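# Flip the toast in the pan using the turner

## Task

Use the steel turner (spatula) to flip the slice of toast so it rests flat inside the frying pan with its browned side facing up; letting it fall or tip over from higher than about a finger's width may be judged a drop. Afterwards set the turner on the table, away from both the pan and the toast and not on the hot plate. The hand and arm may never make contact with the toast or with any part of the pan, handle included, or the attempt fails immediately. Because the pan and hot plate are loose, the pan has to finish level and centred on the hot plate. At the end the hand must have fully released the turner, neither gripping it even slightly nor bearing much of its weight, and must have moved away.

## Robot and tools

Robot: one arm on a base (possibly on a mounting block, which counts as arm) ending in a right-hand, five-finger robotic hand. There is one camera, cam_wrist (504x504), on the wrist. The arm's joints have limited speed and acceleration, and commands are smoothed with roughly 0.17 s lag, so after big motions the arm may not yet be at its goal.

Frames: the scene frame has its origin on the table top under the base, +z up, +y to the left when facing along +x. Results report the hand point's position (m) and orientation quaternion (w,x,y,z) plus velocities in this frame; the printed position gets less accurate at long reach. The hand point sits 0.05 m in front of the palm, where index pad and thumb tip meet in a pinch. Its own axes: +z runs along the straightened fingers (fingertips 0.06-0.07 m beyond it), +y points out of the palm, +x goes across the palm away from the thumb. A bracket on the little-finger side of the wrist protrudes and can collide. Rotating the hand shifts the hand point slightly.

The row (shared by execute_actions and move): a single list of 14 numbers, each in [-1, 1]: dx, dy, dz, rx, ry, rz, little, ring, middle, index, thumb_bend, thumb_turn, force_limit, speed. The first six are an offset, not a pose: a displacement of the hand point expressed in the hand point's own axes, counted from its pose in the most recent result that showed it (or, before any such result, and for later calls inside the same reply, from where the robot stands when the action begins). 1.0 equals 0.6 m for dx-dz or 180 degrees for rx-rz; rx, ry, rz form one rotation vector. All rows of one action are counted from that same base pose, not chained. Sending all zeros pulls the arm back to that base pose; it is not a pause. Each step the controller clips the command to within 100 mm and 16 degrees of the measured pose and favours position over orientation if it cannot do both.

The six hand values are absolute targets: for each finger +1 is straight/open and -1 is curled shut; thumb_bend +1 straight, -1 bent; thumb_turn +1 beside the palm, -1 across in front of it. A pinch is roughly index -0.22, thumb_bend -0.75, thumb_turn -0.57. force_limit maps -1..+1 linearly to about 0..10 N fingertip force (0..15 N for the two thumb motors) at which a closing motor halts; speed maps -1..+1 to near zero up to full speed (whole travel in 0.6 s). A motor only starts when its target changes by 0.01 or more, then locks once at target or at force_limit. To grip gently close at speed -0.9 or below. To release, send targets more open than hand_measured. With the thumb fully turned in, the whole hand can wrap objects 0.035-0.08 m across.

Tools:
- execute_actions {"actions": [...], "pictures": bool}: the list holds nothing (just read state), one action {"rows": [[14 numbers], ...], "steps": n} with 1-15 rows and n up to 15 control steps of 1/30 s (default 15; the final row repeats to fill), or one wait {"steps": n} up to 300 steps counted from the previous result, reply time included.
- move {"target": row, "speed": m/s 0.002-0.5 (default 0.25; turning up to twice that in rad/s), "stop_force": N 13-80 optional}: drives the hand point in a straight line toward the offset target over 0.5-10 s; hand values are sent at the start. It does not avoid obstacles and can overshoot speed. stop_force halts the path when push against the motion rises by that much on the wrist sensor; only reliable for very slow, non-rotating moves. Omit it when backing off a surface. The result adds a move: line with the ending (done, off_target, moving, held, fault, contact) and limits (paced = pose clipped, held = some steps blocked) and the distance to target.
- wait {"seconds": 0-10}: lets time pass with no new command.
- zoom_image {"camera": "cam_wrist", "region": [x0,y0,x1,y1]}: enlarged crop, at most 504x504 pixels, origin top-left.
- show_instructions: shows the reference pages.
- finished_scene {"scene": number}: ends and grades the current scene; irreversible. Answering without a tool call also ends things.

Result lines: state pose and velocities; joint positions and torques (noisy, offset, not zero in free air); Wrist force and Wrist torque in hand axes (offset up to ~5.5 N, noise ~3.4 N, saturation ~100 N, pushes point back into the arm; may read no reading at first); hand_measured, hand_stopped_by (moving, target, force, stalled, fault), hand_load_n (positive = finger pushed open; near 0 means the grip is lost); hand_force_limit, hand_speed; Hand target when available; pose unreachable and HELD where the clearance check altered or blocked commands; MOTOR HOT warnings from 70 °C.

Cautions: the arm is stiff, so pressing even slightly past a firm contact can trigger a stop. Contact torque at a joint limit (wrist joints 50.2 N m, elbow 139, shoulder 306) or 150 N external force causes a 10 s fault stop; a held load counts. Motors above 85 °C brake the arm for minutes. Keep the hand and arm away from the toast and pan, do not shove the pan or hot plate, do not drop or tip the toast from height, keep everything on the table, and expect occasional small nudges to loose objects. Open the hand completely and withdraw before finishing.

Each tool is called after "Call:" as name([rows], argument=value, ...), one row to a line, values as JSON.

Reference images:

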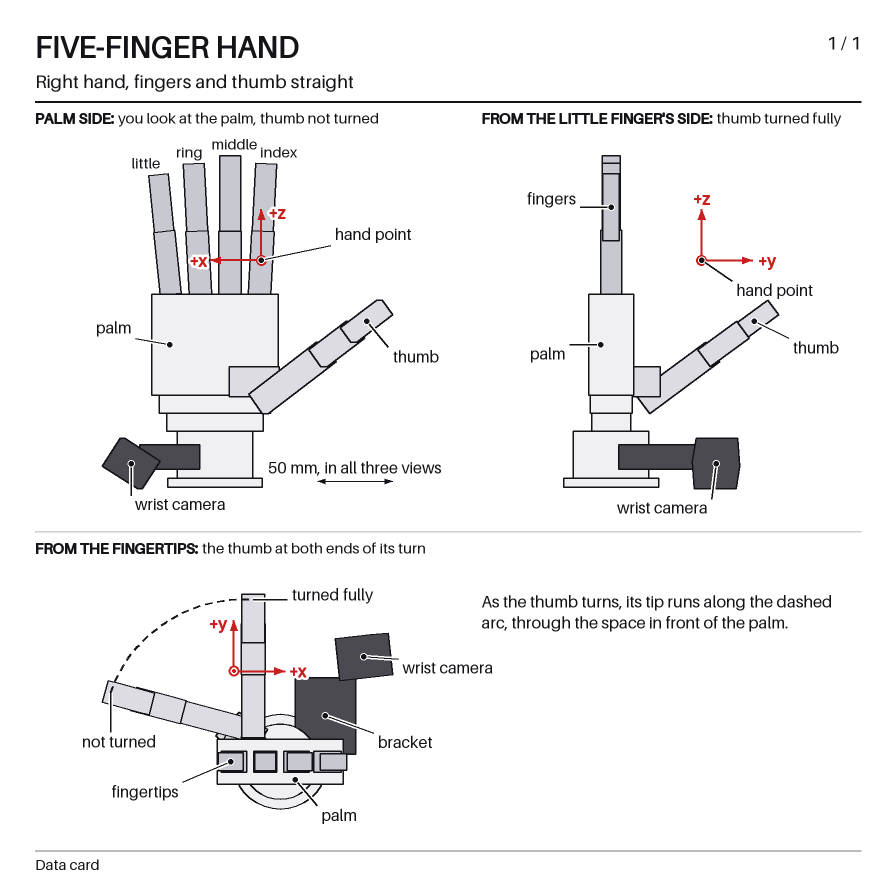

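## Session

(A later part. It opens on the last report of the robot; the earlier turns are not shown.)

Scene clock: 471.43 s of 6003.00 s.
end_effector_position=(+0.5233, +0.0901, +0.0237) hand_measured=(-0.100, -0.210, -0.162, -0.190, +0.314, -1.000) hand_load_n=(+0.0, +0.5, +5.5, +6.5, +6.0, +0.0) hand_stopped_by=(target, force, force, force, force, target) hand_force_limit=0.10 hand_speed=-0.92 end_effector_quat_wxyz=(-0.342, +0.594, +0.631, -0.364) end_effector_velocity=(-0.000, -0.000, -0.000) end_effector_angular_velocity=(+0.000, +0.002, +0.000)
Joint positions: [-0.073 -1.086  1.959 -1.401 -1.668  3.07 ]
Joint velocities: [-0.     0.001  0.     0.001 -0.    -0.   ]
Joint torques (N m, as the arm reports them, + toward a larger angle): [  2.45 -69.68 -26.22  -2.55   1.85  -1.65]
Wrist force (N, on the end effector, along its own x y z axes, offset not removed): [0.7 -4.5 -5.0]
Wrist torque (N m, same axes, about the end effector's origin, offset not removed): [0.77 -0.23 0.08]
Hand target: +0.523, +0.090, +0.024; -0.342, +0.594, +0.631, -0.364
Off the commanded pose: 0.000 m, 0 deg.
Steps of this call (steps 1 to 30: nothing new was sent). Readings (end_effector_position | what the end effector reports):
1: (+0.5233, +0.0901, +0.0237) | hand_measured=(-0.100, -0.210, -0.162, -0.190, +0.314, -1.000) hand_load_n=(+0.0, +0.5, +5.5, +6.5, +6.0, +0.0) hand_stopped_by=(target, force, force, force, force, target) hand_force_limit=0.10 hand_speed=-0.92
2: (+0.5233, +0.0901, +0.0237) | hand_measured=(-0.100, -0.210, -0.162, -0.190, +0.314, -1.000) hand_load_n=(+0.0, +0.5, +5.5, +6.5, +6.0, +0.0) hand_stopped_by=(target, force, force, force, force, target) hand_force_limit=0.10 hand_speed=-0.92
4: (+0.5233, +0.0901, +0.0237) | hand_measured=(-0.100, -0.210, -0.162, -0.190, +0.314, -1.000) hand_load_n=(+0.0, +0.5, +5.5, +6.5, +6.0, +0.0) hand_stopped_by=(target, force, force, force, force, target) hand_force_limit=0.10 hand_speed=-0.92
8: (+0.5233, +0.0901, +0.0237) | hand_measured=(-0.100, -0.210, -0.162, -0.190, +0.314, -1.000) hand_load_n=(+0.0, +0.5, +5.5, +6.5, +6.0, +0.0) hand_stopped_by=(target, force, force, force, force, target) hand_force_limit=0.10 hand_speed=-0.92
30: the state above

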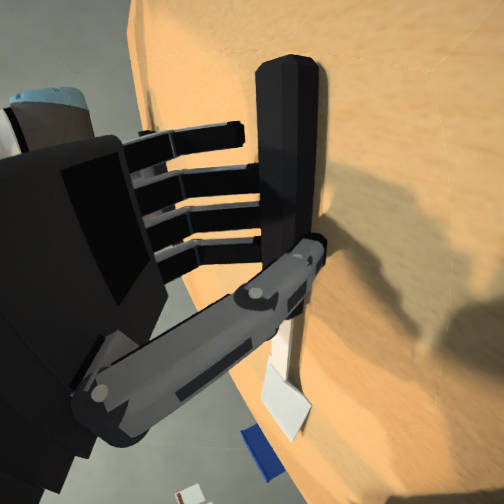

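Call:
move(target=[0, -0.0144, -0.0083, 0, 0, 0, -0.1, -0.5, -0.6, -0.6, -0.4, -1, 0.1, -0.92], speed=0.01)

Scene clock: 475.20 s of 6003.00 s.
end_effector_position=(+0.5233, +0.0901, +0.0334) hand_measured=(-0.100, -0.210, -0.162, -0.190, +0.316, -1.000) hand_load_n=(+0.0, +0.0, +4.0, +3.5, +8.0, -1.0) hand_stopped_by=(target, force, force, force, force, target) hand_force_limit=0.10 hand_speed=-0.92 end_effector_quat_wxyz=(-0.342, +0.594, +0.631, -0.364) end_effector_velocity=(-0.000, -0.000, +0.002) end_effector_angular_velocity=(-0.001, +0.000, +0.001)
Joint positions: [-0.073 -1.099  1.956 -1.385 -1.669  3.07 ]
Joint velocities: [-0.    -0.003 -0.001  0.004 -0.001 -0.   ]
Joint torques (N m, as the arm reports them, + toward a larger angle): [-12.96 -80.22 -38.57   1.67  -2.33  -1.72]
Wrist force (N, on the end effector, along its own x y z axes, offset not removed): [2.7 6.2 1.3]
Wrist torque (N m, same axes, about the end effector's origin, offset not removed): [0.70 -0.46 0.06]
Hand target: +0.523, +0.090, +0.034; -0.342, +0.594, +0.631, -0.364
Off the commanded pose: 0.000 m, 0 deg.
move: done

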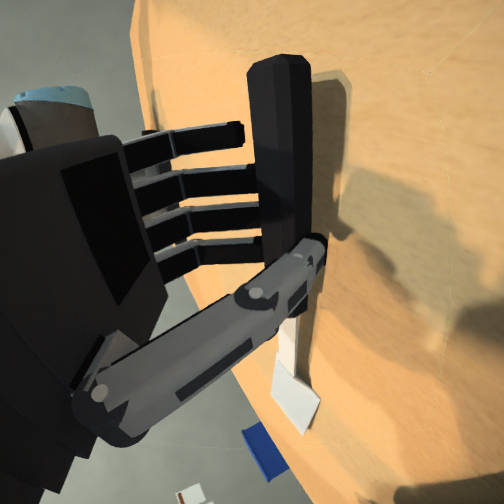

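Call:
move(target=[0, 0.013, 0.0075, 0, 0, 0, -0.1, -0.5, -0.6, -0.6, -0.4, -1, 0.1, -0.92], speed=0.01)

Call:
execute_actions([
  {"rows": [[0,0,0,0,0,0,-0.5,-0.5,-0.6,-0.6,-0.4,-1,-0.4,-0.6]], "steps": 15},
], pictures=false)

Call:
wait(seconds=0.7)

Scene clock: 508.20 s of 6003.00 s.
end_effector_position=(+0.5233, +0.0901, +0.0247) hand_measured=(-0.100, -0.210, -0.162, -0.190, +0.316, -1.000) hand_load_n=(+0.0, +0.0, +4.5, +3.5, +8.0, +0.0) hand_stopped_by=(target, force, force, force, force, target) hand_force_limit=0.10 hand_speed=-0.92 end_effector_quat_wxyz=(-0.342, +0.594, +0.631, -0.364) end_effector_velocity=(-0.000, +0.000, -0.002) end_effector_angular_velocity=(+0.000, +0.001, +0.000)
Joint positions: [-0.073 -1.087  1.959 -1.399 -1.668  3.07 ]
Joint velocities: [ 0.     0.003  0.001 -0.003 -0.    -0.   ]
Joint torques (N m, as the arm reports them, + toward a larger angle): [  9.52 -50.6  -21.39  -2.03   2.13   1.79]
Wrist force (N, on the end effector, along its own x y z axes, offset not removed): [0.2 4.7 -0.1]
Wrist torque (N m, same axes, about the end effector's origin, offset not removed): [0.70 -0.11 -0.11]
Hand target: +0.523, +0.090, +0.024; -0.342, +0.594, +0.631, -0.364
Off the commanded pose: 0.000 m, 0 deg.
After step 90, 28.87 s passed at rest.
move: done

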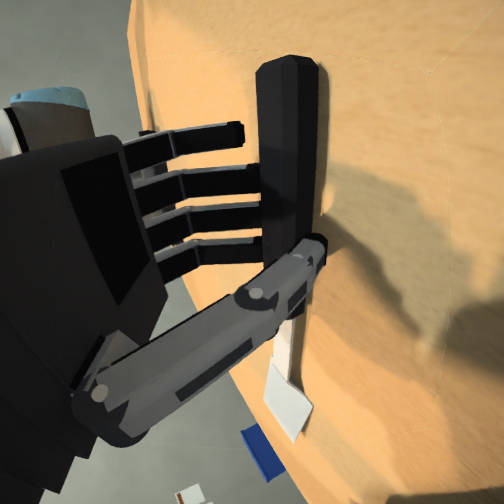

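Scene clock: 508.70 s of 6003.00 s.
end_effector_position=(+0.5233, +0.0901, +0.0246) hand_measured=(-0.364, -0.210, -0.162, -0.190, +0.316, -1.000) hand_load_n=(+0.0, +0.0, +4.5, +3.5, +8.0, +0.0) hand_stopped_by=(moving, force, force, force, force, target) hand_force_limit=-0.40 hand_speed=-0.60 end_effector_quat_wxyz=(-0.342, +0.594, +0.631, -0.364) end_effector_velocity=(-0.001, +0.000, +0.000) end_effector_angular_velocity=(+0.000, +0.003, +0.000)
Joint positions: [-0.073 -1.087  1.959 -1.399 -1.668  3.07 ]
Joint velocities: [ 0.     0.    -0.     0.002 -0.    -0.   ]
Joint torques (N m, as the arm reports them, + toward a larger angle): [  8.06 -69.36 -24.7    1.41   1.79   1.76]
Wrist force (N, on the end effector, along its own x y z axes, offset not removed): [-1.8 4.4 1.4]
Wrist torque (N m, same axes, about the end effector's origin, offset not removed): [0.68 0.49 -0.13]
Hand target: +0.523, +0.090, +0.025; -0.342, +0.594, +0.631, -0.364
Off the commanded pose: 0.000 m, 0 deg.
Steps of this call (steps 1 to 15: all 15 steps of this action). Readings (end_effector_position | what the end effector reports):
1: (+0.5233, +0.0901, +0.0246) | hand_measured=(-0.100, -0.210, -0.162, -0.190, +0.316, -1.000) hand_load_n=(+0.0, +0.0, +4.5, +3.5, +8.0, +0.0) hand_stopped_by=(moving, force, force, force, force, target) hand_force_limit=-0.40 hand_speed=-0.60
2: (+0.5233, +0.0901, +0.0246) | hand_measured=(-0.100, -0.210, -0.162, -0.190, +0.316, -1.000) hand_load_n=(+0.0, +0.0, +4.5, +3.5, +8.0, +0.0) hand_stopped_by=(moving, force, force, force, force, target) hand_force_limit=-0.40 hand_speed=-0.60
4: (+0.5233, +0.0901, +0.0246) | hand_measured=(-0.120, -0.210, -0.162, -0.190, +0.316, -1.000) hand_load_n=(+0.0, +0.0, +4.5, +3.5, +8.0, +0.0) hand_stopped_by=(moving, force, force, force, force, target) hand_force_limit=-0.40 hand_speed=-0.60
8: (+0.5233, +0.0901, +0.0246) | hand_measured=(-0.210, -0.210, -0.162, -0.190, +0.316, -1.000) hand_load_n=(+0.0, +0.0, +4.5, +3.5, +8.0, +0.0) hand_stopped_by=(moving, force, force, force, force, target) hand_force_limit=-0.40 hand_speed=-0.60
15: the state above

Scene clock: 509.40 s of 6003.00 s.
end_effector_position=(+0.5233, +0.0901, +0.0246) hand_measured=(-0.500, -0.210, -0.162, -0.190, +0.316, -1.000) hand_load_n=(+0.0, +0.0, +4.5, +3.5, +8.0, +0.0) hand_stopped_by=(target, force, force, force, force, target) hand_force_limit=-0.40 hand_speed=-0.60 end_effector_quat_wxyz=(-0.342, +0.594, +0.631, -0.364) end_effector_velocity=(+0.000, +0.001, +0.001) end_effector_angular_velocity=(-0.000, -0.002, +0.000)
Joint positions: [-0.073 -1.087  1.959 -1.399 -1.668  3.07 ]
Joint velocities: [ 0.001 -0.001 -0.    -0.     0.     0.   ]
Joint torques (N m, as the arm reports them, + toward a larger angle): [  7.92 -79.68 -29.27   1.33   1.79   1.84]
Wrist force (N, on the end effector, along its own x y z axes, offset not removed): [1.3 6.2 -1.3]
Wrist torque (N m, same axes, about the end effector's origin, offset not removed): [1.03 -0.04 0.18]
Hand target: +0.523, +0.090, +0.025; -0.342, +0.594, +0.631, -0.364
Off the commanded pose: 0.000 m, 0 deg.
Steps of this call (steps 1 to 21: nothing new was sent). Readings (end_effector_position | what the end effector reports):
1: (+0.5233, +0.0901, +0.0246) | hand_measured=(-0.386, -0.210, -0.162, -0.190, +0.316, -1.000) hand_load_n=(+0.0, +0.0, +4.5, +3.5, +8.0, +0.0) hand_stopped_by=(moving, force, force, force, force, target) hand_force_limit=-0.40 hand_speed=-0.60
2: (+0.5233, +0.0901, +0.0246) | hand_measured=(-0.410, -0.210, -0.162, -0.190, +0.316, -1.000) hand_load_n=(+0.0, +0.0, +4.5, +3.5, +8.0, +0.0) hand_stopped_by=(moving, force, force, force, force, target) hand_force_limit=-0.40 hand_speed=-0.60
4: (+0.5233, +0.0901, +0.0246) | hand_measured=(-0.454, -0.210, -0.162, -0.190, +0.316, -1.000) hand_load_n=(+0.0, +0.0, +4.5, +3.5, +8.0, +0.0) hand_stopped_by=(moving, force, force, force, force, target) hand_force_limit=-0.40 hand_speed=-0.60
8: (+0.5233, +0.0901, +0.0246) | hand_measured=(-0.500, -0.210, -0.162, -0.190, +0.316, -1.000) hand_load_n=(+0.0, +0.0, +4.5, +3.5, +8.0, +0.0) hand_stopped_by=(moving, force, force, force, force, target) hand_force_limit=-0.40 hand_speed=-0.60
21: the state above

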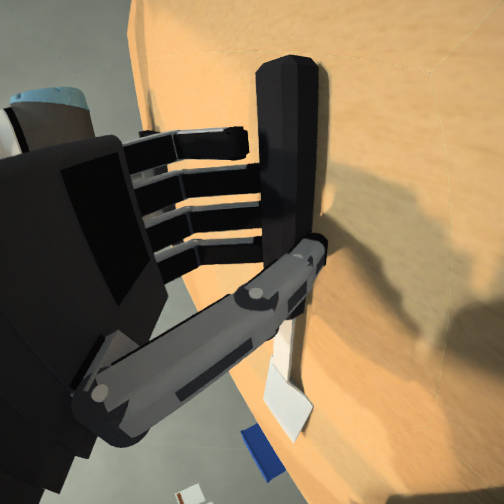

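Call:
move(target=[0, -0.0072, -0.0042, -0.0556, 0, 0, -0.5, 0.25, 0.25, 0.25, 0.55, -1, -0.4, -0.2], speed=0.03)

Scene clock: 528.33 s of 6003.00 s.
end_effector_position=(+0.5234, +0.0901, +0.0297) hand_measured=(-0.500, +0.250, +0.250, +0.250, +0.550, -1.000) hand_load_n=(+0.0, +0.0, +0.0, +0.0, +0.0, +0.0) hand_stopped_by=(target, target, target, target, target, target) hand_force_limit=-0.40 hand_speed=-0.20 end_effector_quat_wxyz=(-0.290, +0.622, +0.660, -0.308) end_effector_velocity=(-0.000, +0.000, +0.001) end_effector_angular_velocity=(+0.001, -0.013, +0.001)
Joint positions: [-0.08  -1.183  2.054 -1.572 -1.66   3.05 ]
Joint velocities: [ 0.    -0.008  0.008 -0.013  0.001 -0.002]
Joint torques (N m, as the arm reports them, + toward a larger angle): [-12.77 -72.6  -22.08  -2.8    2.18  -1.92]
Wrist force (N, on the end effector, along its own x y z axes, offset not removed): [0.7 2.6 -0.5]
Wrist torque (N m, same axes, about the end effector's origin, offset not removed): [0.44 -0.15 -0.10]
Hand target: +0.523, +0.090, +0.030; -0.289, +0.622, +0.660, -0.307
Off the commanded pose: 0.000 m, 0 deg.
After step 90, 12.80 s passed at rest.
move: done

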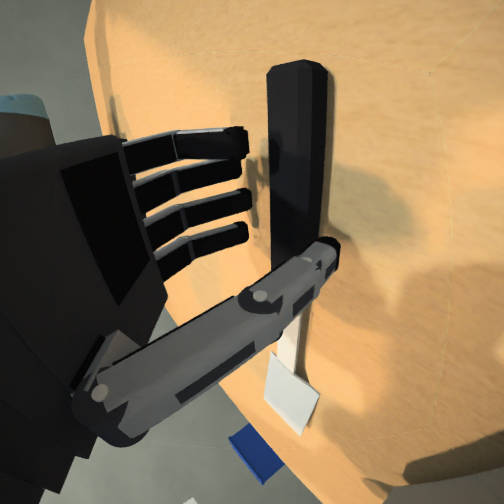

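Call:
move(target=[0, 0.0192, 0.0161, 0, 0, 0, -0.5, 0.25, 0.25, 0.25, 0.55, -1, -0.4, -0.2], speed=0.006, stop_force=13)

Scene clock: 532.87 s of 6003.00 s.
end_effector_position=(+0.5233, +0.0901, +0.0260) hand_measured=(-0.500, +0.250, +0.250, +0.250, +0.550, -1.000) hand_load_n=(+0.0, +0.0, +0.5, +0.0, +0.0, +0.0) hand_stopped_by=(target, target, target, target, target, target) hand_force_limit=-0.40 hand_speed=-0.20 end_effector_quat_wxyz=(-0.289, +0.622, +0.660, -0.307) end_effector_velocity=(-0.000, +0.000, +0.001) end_effector_angular_velocity=(+0.001, +0.001, -0.001)
Joint positions: [-0.08  -1.178  2.056 -1.581 -1.66   3.05 ]
Joint velocities: [-0.    -0.002 -0.     0.003  0.001 -0.   ]
Joint torques (N m, as the arm reports them, + toward a larger angle): [  4.08 -61.06 -20.35  -2.9    2.37   0.78]
Wrist force (N, on the end effector, along its own x y z axes, offset not removed): [5.3 -21.2 -18.3]
Wrist torque (N m, same axes, about the end effector's origin, offset not removed): [1.31 -0.39 -0.27]
Hand target: +0.523, +0.090, +0.026; -0.289, +0.622, +0.660, -0.307
Off the commanded pose: 0.011 m, 0 deg.
After step 90, 0.53 s passed at rest.
move: contact

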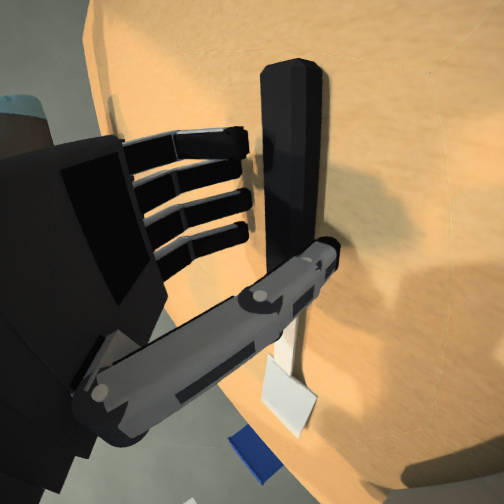

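Call:
move(target=[0, -0.0026, -0.0021, 0, 0, 0, -0.5, 0.05, 0.05, 0.05, 0.45, -1, -0.9, -0.7], speed=0.01)

Scene clock: 541.93 s of 6003.00 s.
end_effector_position=(+0.5233, +0.0901, +0.0279) hand_measured=(-0.500, +0.050, +0.236, +0.050, +0.450, -1.000) hand_load_n=(+0.0, +0.0, +0.0, +0.0, +0.0, +0.0) hand_stopped_by=(target, target, force, target, target, target) hand_force_limit=-0.90 hand_speed=-0.70 end_effector_quat_wxyz=(-0.289, +0.622, +0.660, -0.307) end_effector_velocity=(-0.001, +0.000, +0.000) end_effector_angular_velocity=(-0.001, +0.002, +0.001)
Joint positions: [-0.08  -1.181  2.055 -1.577 -1.66   3.05 ]
Joint velocities: [ 0.001 -0.    -0.     0.002 -0.001 -0.   ]
Joint torques (N m, as the arm reports them, + toward a larger angle): [-12.21 -74.59 -38.5    1.04   0.96  -1.31]
Wrist force (N, on the end effector, along its own x y z axes, offset not removed): [3.5 3.9 -5.0]
Wrist torque (N m, same axes, about the end effector's origin, offset not removed): [0.84 -0.27 0.04]
Hand target: +0.523, +0.090, +0.028; -0.289, +0.622, +0.660, -0.307
Off the commanded pose: 0.000 m, 0 deg.
After step 90, 5.37 s passed at rest.
move: done

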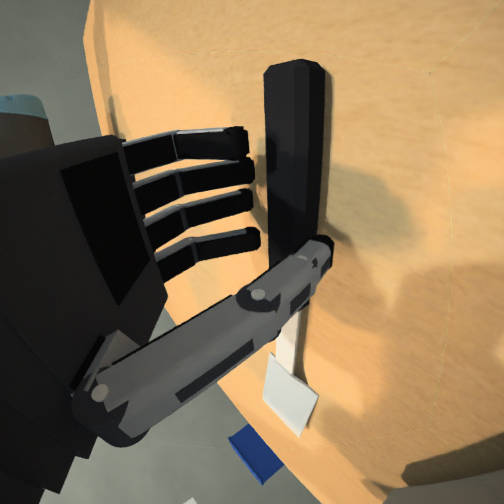

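Call:
execute_actions([
  {"rows": [[0,0,0,0,0,0,-0.5,0.0,0.02,0.0,0.45,-1,-0.8,-0.6]], "steps": 15},
], pictures=false)

Call:
move(target=[0, 0.0128, 0.0107, 0, 0, 0, -0.5, 0.0, 0.02, 0.0, 0.45, -1, -0.8, -0.6], speed=0.004, stop_force=13)

Scene clock: 546.40 s of 6003.00 s.
end_effector_position=(+0.5234, +0.0901, +0.0280) hand_measured=(-0.500, +0.000, +0.020, +0.000, +0.450, -1.000) hand_load_n=(+0.0, +0.0, +0.0, +0.0, +0.0, +0.0) hand_stopped_by=(target, target, moving, target, target, target) hand_force_limit=-0.80 hand_speed=-0.60 end_effector_quat_wxyz=(-0.289, +0.622, +0.660, -0.307) end_effector_velocity=(-0.000, +0.000, -0.000) end_effector_angular_velocity=(+0.000, +0.000, -0.000)
Joint positions: [-0.08  -1.181  2.055 -1.577 -1.66   3.05 ]
Joint velocities: [ 0.     0.001  0.    -0.     0.001 -0.   ]
Joint torques (N m, as the arm reports them, + toward a larger angle): [-12.39 -45.06 -33.9   -2.8   -1.02   1.32]
Wrist force (N, on the end effector, along its own x y z axes, offset not removed): [2.5 2.0 -1.9]
Wrist torque (N m, same axes, about the end effector's origin, offset not removed): [0.48 -0.22 -0.08]
Hand target: +0.523, +0.090, +0.028; -0.289, +0.622, +0.660, -0.307
Off the commanded pose: 0.000 m, 0 deg.
Steps of this call (steps 1 to 90: nothing new was sent; then 0.97 s passed at rest; steps 91 to 105: all 15 steps of this action). Readings (end_effector_position | what the end effector reports):
91: (+0.5233, +0.0901, +0.0280) | hand_measured=(-0.500, +0.050, +0.236, +0.050, +0.450, -1.000) hand_load_n=(+0.0, +0.0, +0.0, +0.0, +0.0, +0.0) hand_stopped_by=(target, moving, moving, moving, target, target) hand_force_limit=-0.80 hand_speed=-0.60
92: (+0.5233, +0.0901, +0.0280) | hand_measured=(-0.500, +0.050, +0.236, +0.050, +0.450, -1.000) hand_load_n=(+0.0, +0.0, +0.0, +0.0, +0.0, +0.0) hand_stopped_by=(target, moving, moving, moving, target, target) hand_force_limit=-0.80 hand_speed=-0.60
94: (+0.5233, +0.0901, +0.0280) | hand_measured=(-0.500, +0.030, +0.216, +0.030, +0.450, -1.000) hand_load_n=(+0.0, +0.0, +0.0, +0.0, +0.0, +0.0) hand_stopped_by=(target, moving, moving, moving, target, target) hand_force_limit=-0.80 hand_speed=-0.60
98: (+0.5233, +0.0901, +0.0280) | hand_measured=(-0.500, +0.000, +0.128, +0.000, +0.450, -1.000) hand_load_n=(+0.0, +0.0, +0.0, +0.0, +0.0, +0.0) hand_stopped_by=(target, moving, moving, moving, target, target) hand_force_limit=-0.80 hand_speed=-0.60
105: the state above

Scene clock: 548.07 s of 6003.00 s.
end_effector_position=(+0.5233, +0.0901, +0.0237) hand_measured=(-0.500, +0.000, +0.020, +0.000, +0.450, -1.000) hand_load_n=(+0.0, +0.0, -1.0, +0.0, +0.0, +0.0) hand_stopped_by=(target, target, target, target, target, target) hand_force_limit=-0.80 hand_speed=-0.60 end_effector_quat_wxyz=(-0.289, +0.622, +0.660, -0.307) end_effector_velocity=(-0.001, -0.000, +0.000) end_effector_angular_velocity=(-0.001, +0.002, +0.001)
Joint positions: [-0.08  -1.175  2.057 -1.585 -1.66   3.05 ]
Joint velocities: [ 0.     0.     0.     0.002 -0.001 -0.   ]
Joint torques (N m, as the arm reports them, + toward a larger angle): [  7.69 -65.18 -26.44  -2.73   2.91   1.72]
Wrist force (N, on the end effector, along its own x y z axes, offset not removed): [1.1 -12.1 -13.9]
Wrist torque (N m, same axes, about the end effector's origin, offset not removed): [1.64 0.20 -0.36]
Hand target: +0.523, +0.090, +0.024; -0.289, +0.622, +0.660, -0.307
Off the commanded pose: 0.006 m, 0 deg.
move: contact

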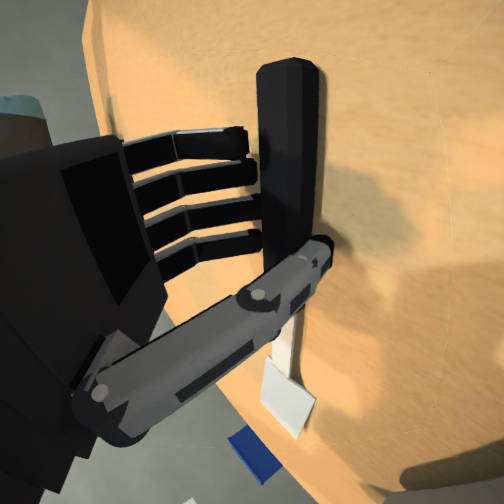

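Call:
execute_actions([
  {"rows": [[0,-0.0013,-0.0011,0,0,0,-0.5,-0.5,-0.5,-0.5,-0.4,-1,-0.75,-0.8]], "steps": 15},
], pictures=false)

Call:
wait(seconds=1.0)

Scene clock: 557.30 s of 6003.00 s.
end_effector_position=(+0.5233, +0.0901, +0.0247) hand_measured=(-0.500, -0.132, -0.112, -0.132, +0.366, -1.000) hand_load_n=(+0.0, +0.0, +0.0, +0.0, +0.0, +0.0) hand_stopped_by=(target, moving, moving, moving, moving, target) hand_force_limit=-0.75 hand_speed=-0.80 end_effector_quat_wxyz=(-0.289, +0.622, +0.660, -0.307) end_effector_velocity=(-0.000, +0.000, +0.000) end_effector_angular_velocity=(-0.000, -0.000, +0.001)
Joint positions: [-0.08  -1.176  2.057 -1.583 -1.66   3.05 ]
Joint velocities: [ 0.    -0.001  0.     0.    -0.    -0.   ]
Joint torques (N m, as the arm reports them, + toward a larger angle): [-12.62 -73.56 -38.37   0.86   1.05  -1.56]
Wrist force (N, on the end effector, along its own x y z axes, offset not removed): [4.8 3.1 -3.6]
Wrist torque (N m, same axes, about the end effector's origin, offset not removed): [0.79 -0.58 0.10]
Hand target: +0.523, +0.090, +0.025; -0.289, +0.622, +0.660, -0.307
Off the commanded pose: 0.000 m, 0 deg.
Steps of this call (steps 1 to 90: nothing new was sent; then 5.73 s passed at rest; steps 91 to 105: all 15 steps of this action). Readings (end_effector_position | what the end effector reports):
91: (+0.5233, +0.0901, +0.0240) | hand_measured=(-0.500, +0.000, +0.020, +0.000, +0.450, -1.000) hand_load_n=(+0.0, +0.0, -0.5, +0.0, +0.0, +0.0) hand_stopped_by=(target, moving, moving, moving, moving, target) hand_force_limit=-0.75 hand_speed=-0.80
92: (+0.5233, +0.0901, +0.0241) | hand_measured=(-0.500, +0.000, +0.020, +0.000, +0.450, -1.000) hand_load_n=(+0.0, +0.0, -0.5, +0.0, +0.0, +0.0) hand_stopped_by=(target, moving, moving, moving, moving, target) hand_force_limit=-0.75 hand_speed=-0.80
94: (+0.5233, +0.0901, +0.0243) | hand_measured=(-0.500, -0.010, +0.010, -0.010, +0.444, -1.000) hand_load_n=(+0.0, +0.0, +0.0, +0.0, +0.0, +0.0) hand_stopped_by=(target, moving, moving, moving, moving, target) hand_force_limit=-0.75 hand_speed=-0.80
98: (+0.5233, +0.0901, +0.0246) | hand_measured=(-0.500, -0.054, -0.034, -0.054, +0.416, -1.000) hand_load_n=(+0.0, +0.0, +0.0, +0.0, +0.0, +0.0) hand_stopped_by=(target, moving, moving, moving, moving, target) hand_force_limit=-0.75 hand_speed=-0.80
105: the state above

Scene clock: 558.30 s of 6003.00 s.
end_effector_position=(+0.5233, +0.0901, +0.0247) hand_measured=(-0.500, -0.242, -0.156, -0.188, +0.342, -1.000) hand_load_n=(+0.0, +1.0, +2.0, +1.0, +3.0, +0.5) hand_stopped_by=(target, force, force, force, force, target) hand_force_limit=-0.75 hand_speed=-0.80 end_effector_quat_wxyz=(-0.289, +0.622, +0.660, -0.307) end_effector_velocity=(-0.000, -0.000, -0.000) end_effector_angular_velocity=(-0.000, +0.001, +0.000)
Joint positions: [-0.08  -1.176  2.057 -1.583 -1.66   3.05 ]
Joint velocities: [-0.     0.001 -0.     0.001 -0.001 -0.   ]
Joint torques (N m, as the arm reports them, + toward a larger angle): [-12.01 -73.84 -38.3    0.93  -0.25  -1.37]
Wrist force (N, on the end effector, along its own x y z axes, offset not removed): [-0.8 3.3 2.4]
Wrist torque (N m, same axes, about the end effector's origin, offset not removed): [0.38 0.09 -0.24]
Hand target: +0.523, +0.090, +0.025; -0.289, +0.622, +0.660, -0.307
Off the commanded pose: 0.000 m, 0 deg.
Steps of this call (steps 1 to 30: nothing new was sent). Readings (end_effector_position | what the end effector reports):
1: (+0.5233, +0.0901, +0.0247) | hand_measured=(-0.500, -0.144, -0.124, -0.144, +0.360, -1.000) hand_load_n=(+0.0, +0.0, +0.0, +0.0, +0.0, +0.0) hand_stopped_by=(target, moving, moving, moving, moving, target) hand_force_limit=-0.75 hand_speed=-0.80
2: (+0.5233, +0.0901, +0.0247) | hand_measured=(-0.500, -0.154, -0.134, -0.154, +0.352, -1.000) hand_load_n=(+0.0, +0.0, +0.5, +0.0, +0.0, +0.0) hand_stopped_by=(target, moving, moving, moving, moving, target) hand_force_limit=-0.75 hand_speed=-0.80
4: (+0.5233, +0.0901, +0.0247) | hand_measured=(-0.500, -0.176, -0.156, -0.176, +0.340, -1.000) hand_load_n=(+0.0, +0.0, +3.5, +0.0, +2.5, +0.5) hand_stopped_by=(target, moving, force, moving, force, target) hand_force_limit=-0.75 hand_speed=-0.80
8: (+0.5233, +0.0901, +0.0247) | hand_measured=(-0.500, -0.222, -0.156, -0.188, +0.342, -1.000) hand_load_n=(+0.0, +0.0, +2.5, +1.5, +2.5, +0.5) hand_stopped_by=(target, moving, force, force, force, target) hand_force_limit=-0.75 hand_speed=-0.80
30: the state above

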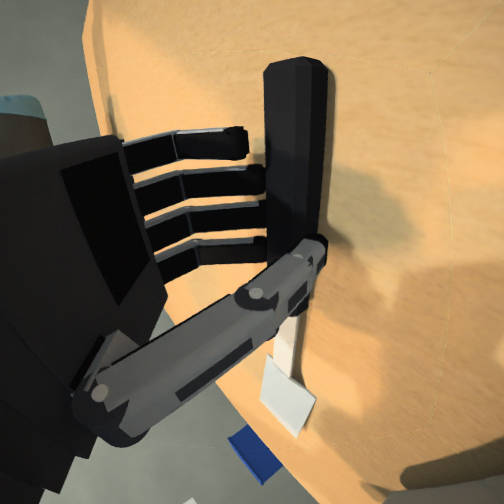

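Call:
move(target=[0, 0.0115, 0.0096, 0, 0, 0, -0.5, -0.19, -0.11, -0.14, 0.39, -1, -0.75, -0.8], speed=0.004, stop_force=13)

Scene clock: 563.10 s of 6003.00 s.
end_effector_position=(+0.5232, +0.0901, +0.0200) hand_measured=(-0.500, -0.190, -0.110, -0.140, +0.390, -1.000) hand_load_n=(+0.0, +0.0, -2.5, +0.0, +0.0, +0.0) hand_stopped_by=(target, target, target, target, target, target) hand_force_limit=-0.75 hand_speed=-0.80 end_effector_quat_wxyz=(-0.290, +0.622, +0.660, -0.307) end_effector_velocity=(-0.001, -0.000, +0.001) end_effector_angular_velocity=(+0.001, +0.002, -0.002)
Joint positions: [-0.08  -1.169  2.059 -1.591 -1.66   3.05 ]
Joint velocities: [-0.001 -0.001 -0.     0.004  0.001 -0.   ]
Joint torques (N m, as the arm reports them, + toward a larger angle): [  7.6  -64.11 -28.41  -3.19   2.54   1.42]
Wrist force (N, on the end effector, along its own x y z axes, offset not removed): [1.3 -19.6 -7.6]
Wrist torque (N m, same axes, about the end effector's origin, offset not removed): [0.63 -0.22 -0.67]
Hand target: +0.523, +0.090, +0.020; -0.289, +0.622, +0.660, -0.307
Off the commanded pose: 0.004 m, 0 deg.
After step 90, 0.27 s passed at rest.
move: contact

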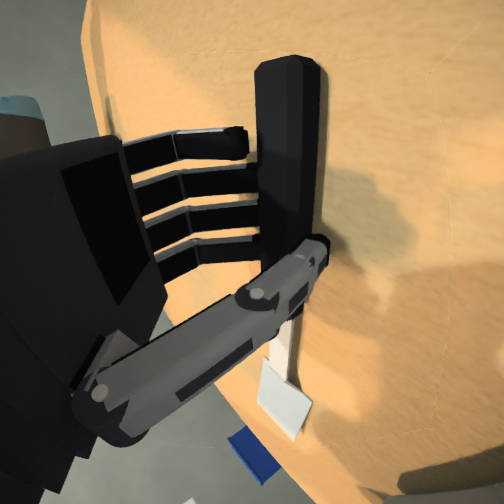

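Now raise ~1 mm and squeeze firmly.

Call:
execute_actions([
  {"rows": [[0,-0.0013,-0.0011,0,0,0,-0.5,-0.19,-0.6,-0.6,-0.4,-1,0.2,-0.92]], "steps": 15},
], pictures=false)

Call:
wait(seconds=1.2)

Scene clock: 566.00 s of 6003.00 s.
end_effector_position=(+0.5232, +0.0901, +0.0210) hand_measured=(-0.500, -0.190, -0.162, -0.192, +0.360, -1.000) hand_load_n=(+0.0, +0.0, +2.5, +1.5, +2.5, +0.5) hand_stopped_by=(target, target, moving, moving, moving, target) hand_force_limit=0.20 hand_speed=-0.92 end_effector_quat_wxyz=(-0.290, +0.622, +0.660, -0.307) end_effector_velocity=(-0.001, +0.000, -0.000) end_effector_angular_velocity=(-0.000, +0.002, +0.001)
Joint positions: [-0.08  -1.171  2.058 -1.589 -1.66   3.05 ]
Joint velocities: [ 0.001  0.     0.     0.001 -0.     0.   ]
Joint torques (N m, as the arm reports them, + toward a larger angle): [-12.48 -75.04 -38.66   0.85   1.41  -1.79]
Wrist force (N, on the end effector, along its own x y z axes, offset not removed): [-0.1 5.6 -2.9]
Wrist torque (N m, same axes, about the end effector's origin, offset not removed): [0.88 0.20 -0.03]
Hand target: +0.523, +0.090, +0.021; -0.290, +0.622, +0.660, -0.307
Off the commanded pose: 0.000 m, 0 deg.
Steps of this call (steps 1 to 72: nothing new was sent; steps 73 to 87: all 15 steps of this action). Readings (end_effector_position | what the end effector reports):
73: (+0.5233, +0.0901, +0.0203) | hand_measured=(-0.500, -0.190, -0.110, -0.140, +0.390, -1.000) hand_load_n=(+0.0, +0.0, -1.5, +0.0, +0.0, +0.0) hand_stopped_by=(target, target, moving, moving, moving, target) hand_force_limit=0.20 hand_speed=-0.92
74: (+0.5233, +0.0901, +0.0204) | hand_measured=(-0.500, -0.190, -0.110, -0.140, +0.390, -1.000) hand_load_n=(+0.0, +0.0, -1.5, +0.0, +0.0, +0.0) hand_stopped_by=(target, target, moving, moving, moving, target) hand_force_limit=0.20 hand_speed=-0.92
76: (+0.5233, +0.0901, +0.0207) | hand_measured=(-0.500, -0.190, -0.114, -0.144, +0.388, -1.000) hand_load_n=(+0.0, +0.0, +1.0, +0.0, +0.0, +0.0) hand_stopped_by=(target, target, moving, moving, moving, target) hand_force_limit=0.20 hand_speed=-0.92
80: (+0.5232, +0.0901, +0.0209) | hand_measured=(-0.500, -0.190, -0.132, -0.162, +0.376, -1.000) hand_load_n=(+0.0, +0.0, +0.0, +0.0, +0.0, +0.0) hand_stopped_by=(target, target, moving, moving, moving, target) hand_force_limit=0.20 hand_speed=-0.92
87: the state above

Scene clock: 567.20 s of 6003.00 s.
end_effector_position=(+0.5232, +0.0901, +0.0211) hand_measured=(-0.500, -0.190, -0.182, -0.222, +0.354, -1.000) hand_load_n=(+0.0, +0.0, +5.5, +5.5, +9.0, +0.0) hand_stopped_by=(target, target, force, force, force, target) hand_force_limit=0.20 hand_speed=-0.92 end_effector_quat_wxyz=(-0.290, +0.622, +0.660, -0.307) end_effector_velocity=(+0.000, +0.000, +0.000) end_effector_angular_velocity=(+0.000, +0.000, +0.000)
Joint positions: [-0.08  -1.171  2.058 -1.589 -1.66   3.05 ]
Joint velocities: [ 0.    -0.    -0.     0.001  0.    -0.   ]
Joint torques (N m, as the arm reports them, + toward a larger angle): [ -9.57 -71.57 -36.61  -0.37  -1.35  -1.85]
Wrist force (N, on the end effector, along its own x y z axes, offset not removed): [-1.4 3.1 1.5]
Wrist torque (N m, same axes, about the end effector's origin, offset not removed): [0.65 0.09 -0.04]
Hand target: +0.523, +0.090, +0.021; -0.290, +0.622, +0.660, -0.307
Off the commanded pose: 0.000 m, 0 deg.
Steps of this call (steps 1 to 36: nothing new was sent). Readings (end_effector_position | what the end effector reports):
1: (+0.5232, +0.0901, +0.0210) | hand_measured=(-0.500, -0.190, -0.166, -0.196, +0.358, -1.000) hand_load_n=(+0.0, +0.0, +3.0, +2.0, +4.0, +0.5) hand_stopped_by=(target, target, moving, moving, moving, target) hand_force_limit=0.20 hand_speed=-0.92
2: (+0.5232, +0.0901, +0.0210) | hand_measured=(-0.500, -0.190, -0.170, -0.202, +0.356, -1.000) hand_load_n=(+0.0, +0.0, +4.0, +2.5, +5.0, +0.5) hand_stopped_by=(target, target, moving, moving, moving, target) hand_force_limit=0.20 hand_speed=-0.92
4: (+0.5232, +0.0901, +0.0211) | hand_measured=(-0.500, -0.190, -0.180, -0.210, +0.354, -1.000) hand_load_n=(+0.0, +0.0, +6.0, +3.5, +7.5, +0.5) hand_stopped_by=(target, target, moving, moving, moving, target) hand_force_limit=0.20 hand_speed=-0.92
8: (+0.5232, +0.0901, +0.0211) | hand_measured=(-0.500, -0.190, -0.182, -0.222, +0.354, -1.000) hand_load_n=(+0.0, +0.0, +5.5, +5.5, +9.5, +0.0) hand_stopped_by=(target, target, force, force, force, target) hand_force_limit=0.20 hand_speed=-0.92
36: the state above

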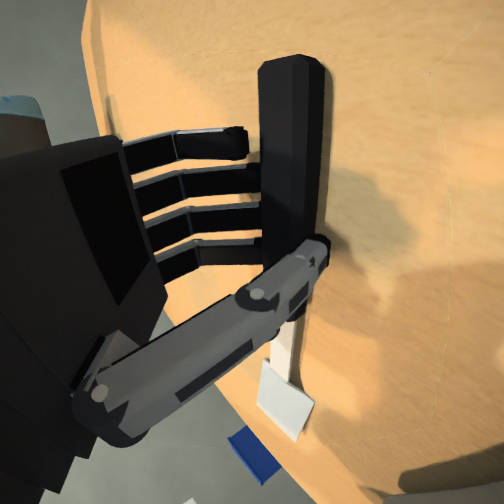

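Call:
execute_actions([
  {"rows": [[0,0,0,0,0,0,-0.5,-0.6,-0.6,-0.6,-0.4,-1,-0.2,-0.9]], "steps": 15},
], pictures=false)

Call:
execute_actions([
  {"rows": [[0,0,0,0,0,0,-0.5,-0.6,-0.6,-0.6,-0.4,-1,-0.2,-0.9]], "steps": 10},
], pictures=false)

Scene clock: 570.60 s of 6003.00 s.
end_effector_position=(+0.5232, +0.0901, +0.0211) hand_measured=(-0.500, -0.256, -0.182, -0.222, +0.354, -1.000) hand_load_n=(+0.0, +3.0, +4.5, +5.0, +9.5, +0.0) hand_stopped_by=(target, moving, force, force, force, target) hand_force_limit=-0.20 hand_speed=-0.90 end_effector_quat_wxyz=(-0.290, +0.622, +0.660, -0.307) end_effector_velocity=(-0.001, +0.001, -0.000) end_effector_angular_velocity=(+0.001, +0.001, -0.001)
Joint positions: [-0.08  -1.171  2.058 -1.589 -1.66   3.05 ]
Joint velocities: [ 0.    -0.     0.     0.     0.002 -0.   ]
Joint torques (N m, as the arm reports them, + toward a larger angle): [ -3.49 -69.81 -31.26  -2.25  -0.93  -1.71]
Wrist force (N, on the end effector, along its own x y z axes, offset not removed): [0.7 1.6 0.8]
Wrist torque (N m, same axes, about the end effector's origin, offset not removed): [0.67 -0.14 -0.12]
Hand target: +0.523, +0.090, +0.021; -0.290, +0.622, +0.660, -0.307
Off the commanded pose: 0.000 m, 0 deg.
Steps of this call (steps 1 to 87: nothing new was sent; steps 88 to 102: all 15 steps of this action). Readings (end_effector_position | what the end effector reports):
88: (+0.5232, +0.0901, +0.0211) | hand_measured=(-0.500, -0.190, -0.182, -0.222, +0.354, -1.000) hand_load_n=(+0.0, +0.0, +5.5, +5.5, +9.0, +0.0) hand_stopped_by=(target, moving, force, force, force, target) hand_force_limit=-0.20 hand_speed=-0.90
89: (+0.5232, +0.0901, +0.0211) | hand_measured=(-0.500, -0.190, -0.182, -0.222, +0.354, -1.000) hand_load_n=(+0.0, +0.0, +5.5, +5.5, +9.0, +0.0) hand_stopped_by=(target, moving, force, force, force, target) hand_force_limit=-0.20 hand_speed=-0.90
91: (+0.5232, +0.0901, +0.0211) | hand_measured=(-0.500, -0.196, -0.182, -0.222, +0.354, -1.000) hand_load_n=(+0.0, +0.0, +5.5, +5.5, +9.0, +0.0) hand_stopped_by=(target, moving, force, force, force, target) hand_force_limit=-0.20 hand_speed=-0.90
95: (+0.5232, +0.0901, +0.0211) | hand_measured=(-0.500, -0.218, -0.182, -0.222, +0.354, -1.000) hand_load_n=(+0.0, +0.0, +5.5, +5.5, +9.0, +0.0) hand_stopped_by=(target, moving, force, force, force, target) hand_force_limit=-0.20 hand_speed=-0.90
102: the state above

Scene clock: 570.93 s of 6003.00 s.
end_effector_position=(+0.5232, +0.0901, +0.0211) hand_measured=(-0.500, -0.260, -0.182, -0.222, +0.354, -1.000) hand_load_n=(+0.0, +4.5, +4.0, +4.5, +10.0, +0.0) hand_stopped_by=(target, force, force, force, force, target) hand_force_limit=-0.20 hand_speed=-0.90 end_effector_quat_wxyz=(-0.290, +0.622, +0.660, -0.307) end_effector_velocity=(+0.000, +0.001, +0.000) end_effector_angular_velocity=(+0.000, -0.001, +0.001)
Joint positions: [-0.08  -1.171  2.058 -1.589 -1.66   3.05 ]
Joint velocities: [ 0.001 -0.    -0.    -0.     0.001 -0.   ]
Joint torques (N m, as the arm reports them, + toward a larger angle): [ -4.65 -69.73 -30.94  -2.28  -0.84  -1.85]
Wrist force (N, on the end effector, along its own x y z axes, offset not removed): [1.9 -1.5 -0.5]
Wrist torque (N m, same axes, about the end effector's origin, offset not removed): [0.43 -0.50 -0.12]
Hand target: +0.523, +0.090, +0.021; -0.290, +0.622, +0.660, -0.307
Off the commanded pose: 0.000 m, 0 deg.
Steps of this call (steps 1 to 10: all 10 steps of this action). Readings (end_effector_position | what the end effector reports):
1: (+0.5232, +0.0901, +0.0211) | hand_measured=(-0.500, -0.260, -0.182, -0.222, +0.354, -1.000) hand_load_n=(+0.0, +5.0, +4.0, +4.5, +10.0, +0.0) hand_stopped_by=(target, force, force, force, force, target) hand_force_limit=-0.20 hand_speed=-0.90
2: (+0.5232, +0.0901, +0.0211) | hand_measured=(-0.500, -0.260, -0.182, -0.222, +0.354, -1.000) hand_load_n=(+0.0, +4.5, +4.0, +4.5, +10.0, +0.0) hand_stopped_by=(target, force, force, force, force, target) hand_force_limit=-0.20 hand_speed=-0.90
4: (+0.5232, +0.0901, +0.0211) | hand_measured=(-0.500, -0.260, -0.182, -0.222, +0.354, -1.000) hand_load_n=(+0.0, +4.5, +4.0, +4.5, +10.0, +0.0) hand_stopped_by=(target, force, force, force, force, target) hand_force_limit=-0.20 hand_speed=-0.90
8: (+0.5232, +0.0901, +0.0211) | hand_measured=(-0.500, -0.260, -0.182, -0.222, +0.354, -1.000) hand_load_n=(+0.0, +4.5, +4.0, +4.5, +10.0, +0.0) hand_stopped_by=(target, force, force, force, force, target) hand_force_limit=-0.20 hand_speed=-0.90
10: the state above

Call:
execute_actions([
  {"rows": [[0,0,0,0,0,0,-0.5,-0.6,-0.6,-0.6,-0.5,-1,0.8,-0.95]], "steps": 15},
], pictures=false)

Call:
move(target=[0, -0.0383, -0.0322, 0, 0, 0, -0.5, -0.6, -0.6, -0.6, -0.5, -1, 0.8, -0.95], speed=0.015)

Scene clock: 574.80 s of 6003.00 s.
end_effector_position=(+0.5232, +0.0901, +0.0211) hand_measured=(-0.500, -0.260, -0.182, -0.222, +0.342, -1.000) hand_load_n=(+0.0, +5.0, +4.5, +4.5, +12.5, +0.5) hand_stopped_by=(target, force, force, force, moving, target) hand_force_limit=0.80 hand_speed=-0.95 end_effector_quat_wxyz=(-0.290, +0.622, +0.660, -0.307) end_effector_velocity=(-0.001, +0.000, -0.000) end_effector_angular_velocity=(+0.001, +0.002, -0.001)
Joint positions: [-0.08  -1.171  2.058 -1.589 -1.66   3.05 ]
Joint velocities: [-0.     0.     0.001  0.001  0.001 -0.   ]
Joint torques (N m, as the arm reports them, + toward a larger angle): [ -4.08 -69.14 -31.34  -2.26  -0.84  -2.04]
Wrist force (N, on the end effector, along its own x y z axes, offset not removed): [1.2 -1.1 1.5]
Wrist torque (N m, same axes, about the end effector's origin, offset not removed): [0.16 -0.33 -0.20]
Hand target: +0.523, +0.090, +0.021; -0.290, +0.622, +0.660, -0.307
Off the commanded pose: 0.000 m, 0 deg.
Steps of this call (steps 1 to 90: nothing new was sent; then 0.37 s passed at rest; steps 91 to 105: all 15 steps of this action). Readings (end_effector_position | what the end effector reports):
91: (+0.5232, +0.0901, +0.0211) | hand_measured=(-0.500, -0.260, -0.182, -0.222, +0.354, -1.000) hand_load_n=(+0.0, +4.5, +4.0, +4.5, +10.0, +0.0) hand_stopped_by=(target, force, force, force, moving, target) hand_force_limit=0.80 hand_speed=-0.95
92: (+0.5232, +0.0901, +0.0211) | hand_measured=(-0.500, -0.260, -0.182, -0.222, +0.354, -1.000) hand_load_n=(+0.0, +4.5, +4.0, +4.5, +10.0, +0.0) hand_stopped_by=(target, force, force, force, moving, target) hand_force_limit=0.80 hand_speed=-0.95
94: (+0.5232, +0.0901, +0.0211) | hand_measured=(-0.500, -0.260, -0.182, -0.222, +0.354, -1.000) hand_load_n=(+0.0, +4.5, +4.0, +4.5, +10.0, +0.0) hand_stopped_by=(target, force, force, force, moving, target) hand_force_limit=0.80 hand_speed=-0.95
98: (+0.5232, +0.0901, +0.0211) | hand_measured=(-0.500, -0.260, -0.182, -0.222, +0.352, -1.000) hand_load_n=(+0.0, +4.5, +4.0, +4.5, +10.5, +0.0) hand_stopped_by=(target, force, force, force, moving, target) hand_force_limit=0.80 hand_speed=-0.95
105: the state above

Scene clock: 577.43 s of 6003.00 s.
end_effector_position=(+0.5233, +0.0901, +0.0508) hand_measured=(-0.500, -0.260, -0.182, -0.222, +0.340, -1.000) hand_load_n=(+0.0, +1.5, +4.5, +5.0, +13.0, +2.0) hand_stopped_by=(target, force, force, force, force, target) hand_force_limit=0.80 hand_speed=-0.95 end_effector_quat_wxyz=(-0.290, +0.622, +0.660, -0.307) end_effector_velocity=(+0.000, -0.000, +0.002) end_effector_angular_velocity=(+0.000, -0.001, -0.000)
Joint positions: [-0.08  -1.212  2.045 -1.535 -1.66   3.05 ]
Joint velocities: [-0.    -0.004 -0.001  0.003  0.    -0.   ]
Joint torques (N m, as the arm reports them, + toward a larger angle): [-12.37 -72.57 -40.79   0.55  -2.47  -1.73]
Wrist force (N, on the end effector, along its own x y z axes, offset not removed): [-2.5 9.5 -1.9]
Wrist torque (N m, same axes, about the end effector's origin, offset not removed): [1.57 0.75 -0.24]
Hand target: +0.523, +0.090, +0.051; -0.290, +0.622, +0.660, -0.307
Off the commanded pose: 0.000 m, 0 deg.
move: done

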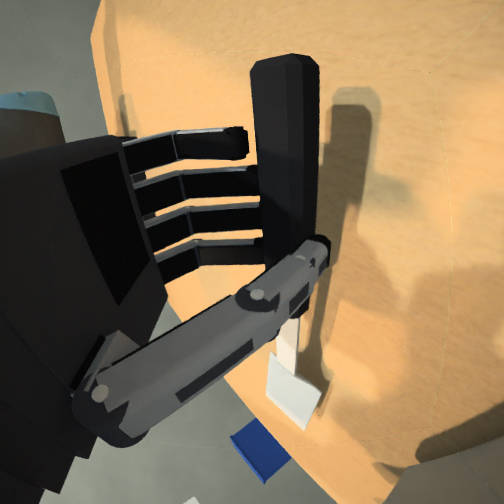

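Call:
move(target=[0, -0.1277, -0.1072, 0, 0, 0, -0.5, -0.6, -0.6, -0.6, -0.5, -1, 0.8, -0.95], speed=0.05)

Scene clock: 582.83 s of 6003.00 s.
end_effector_position=(+0.5233, +0.0899, +0.1505) hand_measured=(-0.500, -0.260, -0.182, -0.222, +0.340, -1.000) hand_load_n=(+0.0, +1.5, +4.5, +5.0, +13.0, +2.0) hand_stopped_by=(target, force, force, force, force, target) hand_force_limit=0.80 hand_speed=-0.95 end_effector_quat_wxyz=(-0.290, +0.622, +0.660, -0.307) end_effector_velocity=(+0.000, +0.000, +0.003) end_effector_angular_velocity=(+0.001, -0.002, -0.002)
Joint positions: [-0.082 -1.334  1.982 -1.35  -1.662  3.048]
Joint velocities: [-0.    -0.003 -0.002  0.004  0.002 -0.   ]
Joint torques (N m, as the arm reports them, + toward a larger angle): [-12.98 -66.71 -46.99   0.76  -2.52  -1.8 ]
Wrist force (N, on the end effector, along its own x y z axes, offset not removed): [-0.9 6.0 0.3]
Wrist torque (N m, same axes, about the end effector's origin, offset not removed): [0.79 0.20 -0.40]
Hand target: +0.523, +0.090, +0.151; -0.290, +0.622, +0.660, -0.307
Off the commanded pose: 0.000 m, 0 deg.
move: done

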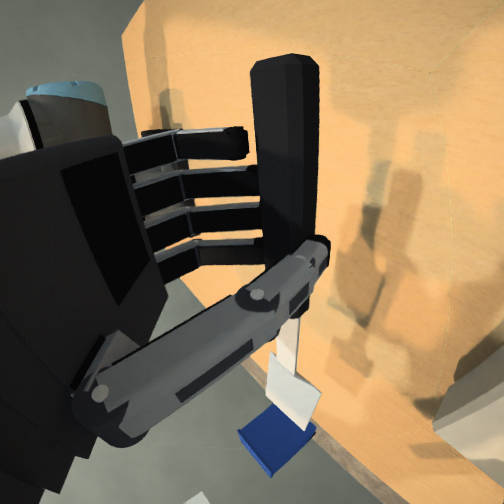

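Call:
execute_actions([
  {"rows": [[0,0,0,0,0,0,-0.42,-0.6,-0.6,-0.6,-0.5,-1,0.8,-0.9]], "steps": 15},
], pictures=false)

Call:
execute_actions([
  {"rows": [[0,0,0,0,0,0,-0.36,-0.6,-0.6,-0.6,-0.5,-1,0.8,-0.9]], "steps": 15},
])

Scene clock: 589.40 s of 6003.00 s.
end_effector_position=(+0.5234, +0.0899, +0.1506) hand_measured=(-0.434, -0.260, -0.182, -0.222, +0.340, -1.000) hand_load_n=(+0.0, +1.5, +4.5, +5.0, +13.0, +2.0) hand_stopped_by=(moving, force, force, force, force, target) hand_force_limit=0.80 hand_speed=-0.90 end_effector_quat_wxyz=(-0.289, +0.622, +0.660, -0.307) end_effector_velocity=(-0.001, +0.000, -0.000) end_effector_angular_velocity=(+0.001, +0.002, -0.001)
Joint positions: [-0.082 -1.334  1.982 -1.35  -1.662  3.048]
Joint velocities: [0.    0.001 0.    0.001 0.001 0.   ]
Joint torques (N m, as the arm reports them, + toward a larger angle): [-10.04 -40.68 -29.28  -2.8   -2.2   -1.4 ]
Wrist force (N, on the end effector, along its own x y z axes, offset not removed): [0.9 5.0 1.1]
Wrist torque (N m, same axes, about the end effector's origin, offset not removed): [0.54 0.06 -0.10]
Hand target: +0.523, +0.090, +0.150; -0.290, +0.622, +0.660, -0.307
Off the commanded pose: 0.000 m, 0 deg.
Steps of this call (steps 1 to 90: nothing new was sent; then 3.07 s passed at rest; steps 91 to 105: all 15 steps of this action). Readings (end_effector_position | what the end effector reports):
91: (+0.5233, +0.0899, +0.1508) | hand_measured=(-0.500, -0.260, -0.182, -0.222, +0.340, -1.000) hand_load_n=(+0.0, +1.5, +4.5, +5.0, +13.0, +2.0) hand_stopped_by=(moving, force, force, force, force, target) hand_force_limit=0.80 hand_speed=-0.90
92: (+0.5233, +0.0899, +0.1508) | hand_measured=(-0.500, -0.260, -0.182, -0.222, +0.340, -1.000) hand_load_n=(+0.0, +1.5, +4.5, +5.0, +13.0, +2.0) hand_stopped_by=(moving, force, force, force, force, target) hand_force_limit=0.80 hand_speed=-0.90
94: (+0.5234, +0.0899, +0.1508) | hand_measured=(-0.494, -0.260, -0.182, -0.222, +0.340, -1.000) hand_load_n=(+0.0, +1.5, +4.5, +5.0, +13.0, +2.0) hand_stopped_by=(moving, force, force, force, force, target) hand_force_limit=0.80 hand_speed=-0.90
98: (+0.5235, +0.0899, +0.1507) | hand_measured=(-0.472, -0.260, -0.182, -0.222, +0.340, -1.000) hand_load_n=(+0.0, +1.5, +4.5, +5.0, +13.0, +2.0) hand_stopped_by=(moving, force, force, force, force, target) hand_force_limit=0.80 hand_speed=-0.90
105: the state above

Scene clock: 589.90 s of 6003.00 s.
end_effector_position=(+0.5234, +0.0899, +0.1506) hand_measured=(-0.360, -0.260, -0.182, -0.222, +0.340, -1.000) hand_load_n=(+0.0, +1.5, +4.5, +5.0, +13.0, +2.0) hand_stopped_by=(moving, force, force, force, force, target) hand_force_limit=0.80 hand_speed=-0.90 end_effector_quat_wxyz=(-0.289, +0.622, +0.660, -0.307) end_effector_velocity=(-0.000, -0.000, +0.000) end_effector_angular_velocity=(+0.000, -0.000, -0.001)
Joint positions: [-0.082 -1.334  1.982 -1.35  -1.662  3.048]
Joint velocities: [-0.    -0.001  0.     0.     0.     0.   ]
Joint torques (N m, as the arm reports them, + toward a larger angle): [-10.61 -44.67 -31.17  -2.38  -2.33  -1.19]
Wrist force (N, on the end effector, along its own x y z axes, offset not removed): [0.6 6.2 1.3]
Wrist torque (N m, same axes, about the end effector's origin, offset not removed): [0.86 0.04 -0.31]
Hand target: +0.523, +0.090, +0.151; -0.289, +0.622, +0.660, -0.307
Off the commanded pose: 0.000 m, 0 deg.
Steps of this call (steps 1 to 15: all 15 steps of this action). Readings (end_effector_position | what the end effector reports):
1: (+0.5234, +0.0899, +0.1506) | hand_measured=(-0.428, -0.260, -0.182, -0.222, +0.340, -1.000) hand_load_n=(+0.0, +1.5, +4.5, +5.0, +13.0, +2.0) hand_stopped_by=(moving, force, force, force, force, target) hand_force_limit=0.80 hand_speed=-0.90
2: (+0.5234, +0.0899, +0.1506) | hand_measured=(-0.422, -0.260, -0.182, -0.222, +0.340, -1.000) hand_load_n=(+0.0, +1.5, +4.5, +5.0, +13.0, +2.0) hand_stopped_by=(moving, force, force, force, force, target) hand_force_limit=0.80 hand_speed=-0.90
4: (+0.5234, +0.0899, +0.1506) | hand_measured=(-0.412, -0.260, -0.182, -0.222, +0.340, -1.000) hand_load_n=(+0.0, +1.5, +4.5, +5.0, +13.0, +2.0) hand_stopped_by=(moving, force, force, force, force, target) hand_force_limit=0.80 hand_speed=-0.90
8: (+0.5234, +0.0899, +0.1506) | hand_measured=(-0.390, -0.260, -0.182, -0.222, +0.340, -1.000) hand_load_n=(+0.0, +1.5, +4.5, +5.0, +13.0, +2.0) hand_stopped_by=(moving, force, force, force, force, target) hand_force_limit=0.80 hand_speed=-0.90
15: the state above

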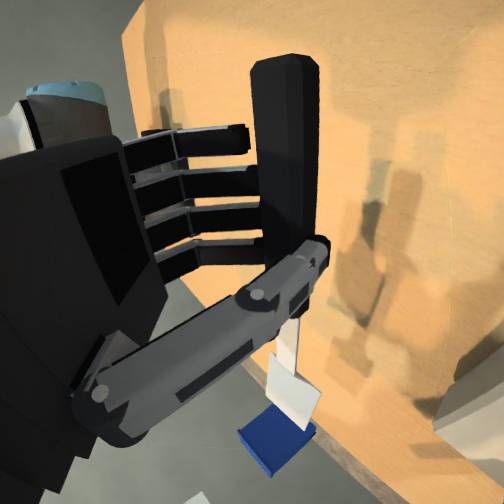

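Call:
zoom_image(camera="cam_wrist", region=[150, 40, 400, 450])

Region (150, 40, 400, 450) of cam_wrist's 504x504 image, scaled by 1.229, with more detail than that image has; it fills the left 307 columns of this view, and the rest is white.

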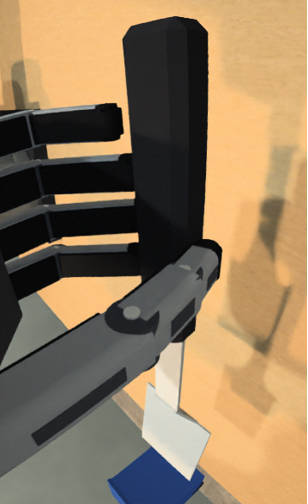

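Call:
move(target=[0, 0.0715, 0.06, 0, 0.0643, -0.0766, -0.45, -0.6, -0.6, -0.6, -0.5, -1, 0.8, -0.9], speed=0.05)

Scene clock: 606.03 s of 6003.00 s.
end_effector_position=(+0.5232, +0.0899, +0.0947) hand_measured=(-0.450, -0.260, -0.182, -0.222, +0.340, -1.000) hand_load_n=(+0.0, +1.5, +4.5, +5.0, +13.0, +2.5) hand_stopped_by=(target, force, force, force, force, target) hand_force_limit=0.80 hand_speed=-0.90 end_effector_quat_wxyz=(-0.389, +0.566, +0.697, -0.207) end_effector_velocity=(+0.000, -0.000, -0.002) end_effector_angular_velocity=(+0.013, +0.000, -0.000)
Joint positions: [-0.181 -1.273  2.022 -1.405 -1.544  2.747]
Joint velocities: [-0.004  0.003  0.001 -0.002  0.005 -0.013]
Joint torques (N m, as the arm reports them, + toward a larger angle): [-13.73 -44.9  -25.86  -2.91   2.23  -1.84]
Wrist force (N, on the end effector, along its own x y z axes, offset not removed): [2.2 3.5 -0.3]
Wrist torque (N m, same axes, about the end effector's origin, offset not removed): [0.52 -0.11 -0.07]
Hand target: +0.523, +0.090, +0.094; -0.389, +0.566, +0.697, -0.207
Off the commanded pose: 0.000 m, 0 deg.
After step 90, 9.70 s passed at rest.
move: done

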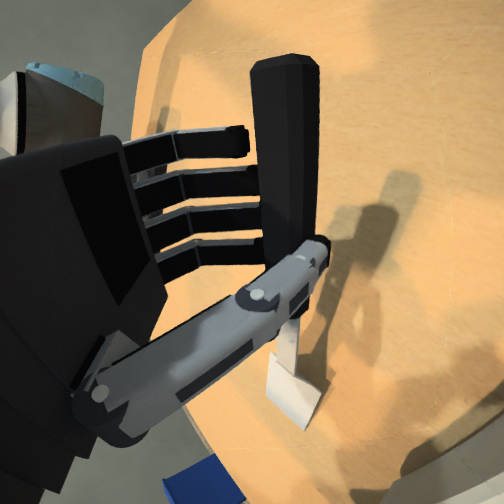

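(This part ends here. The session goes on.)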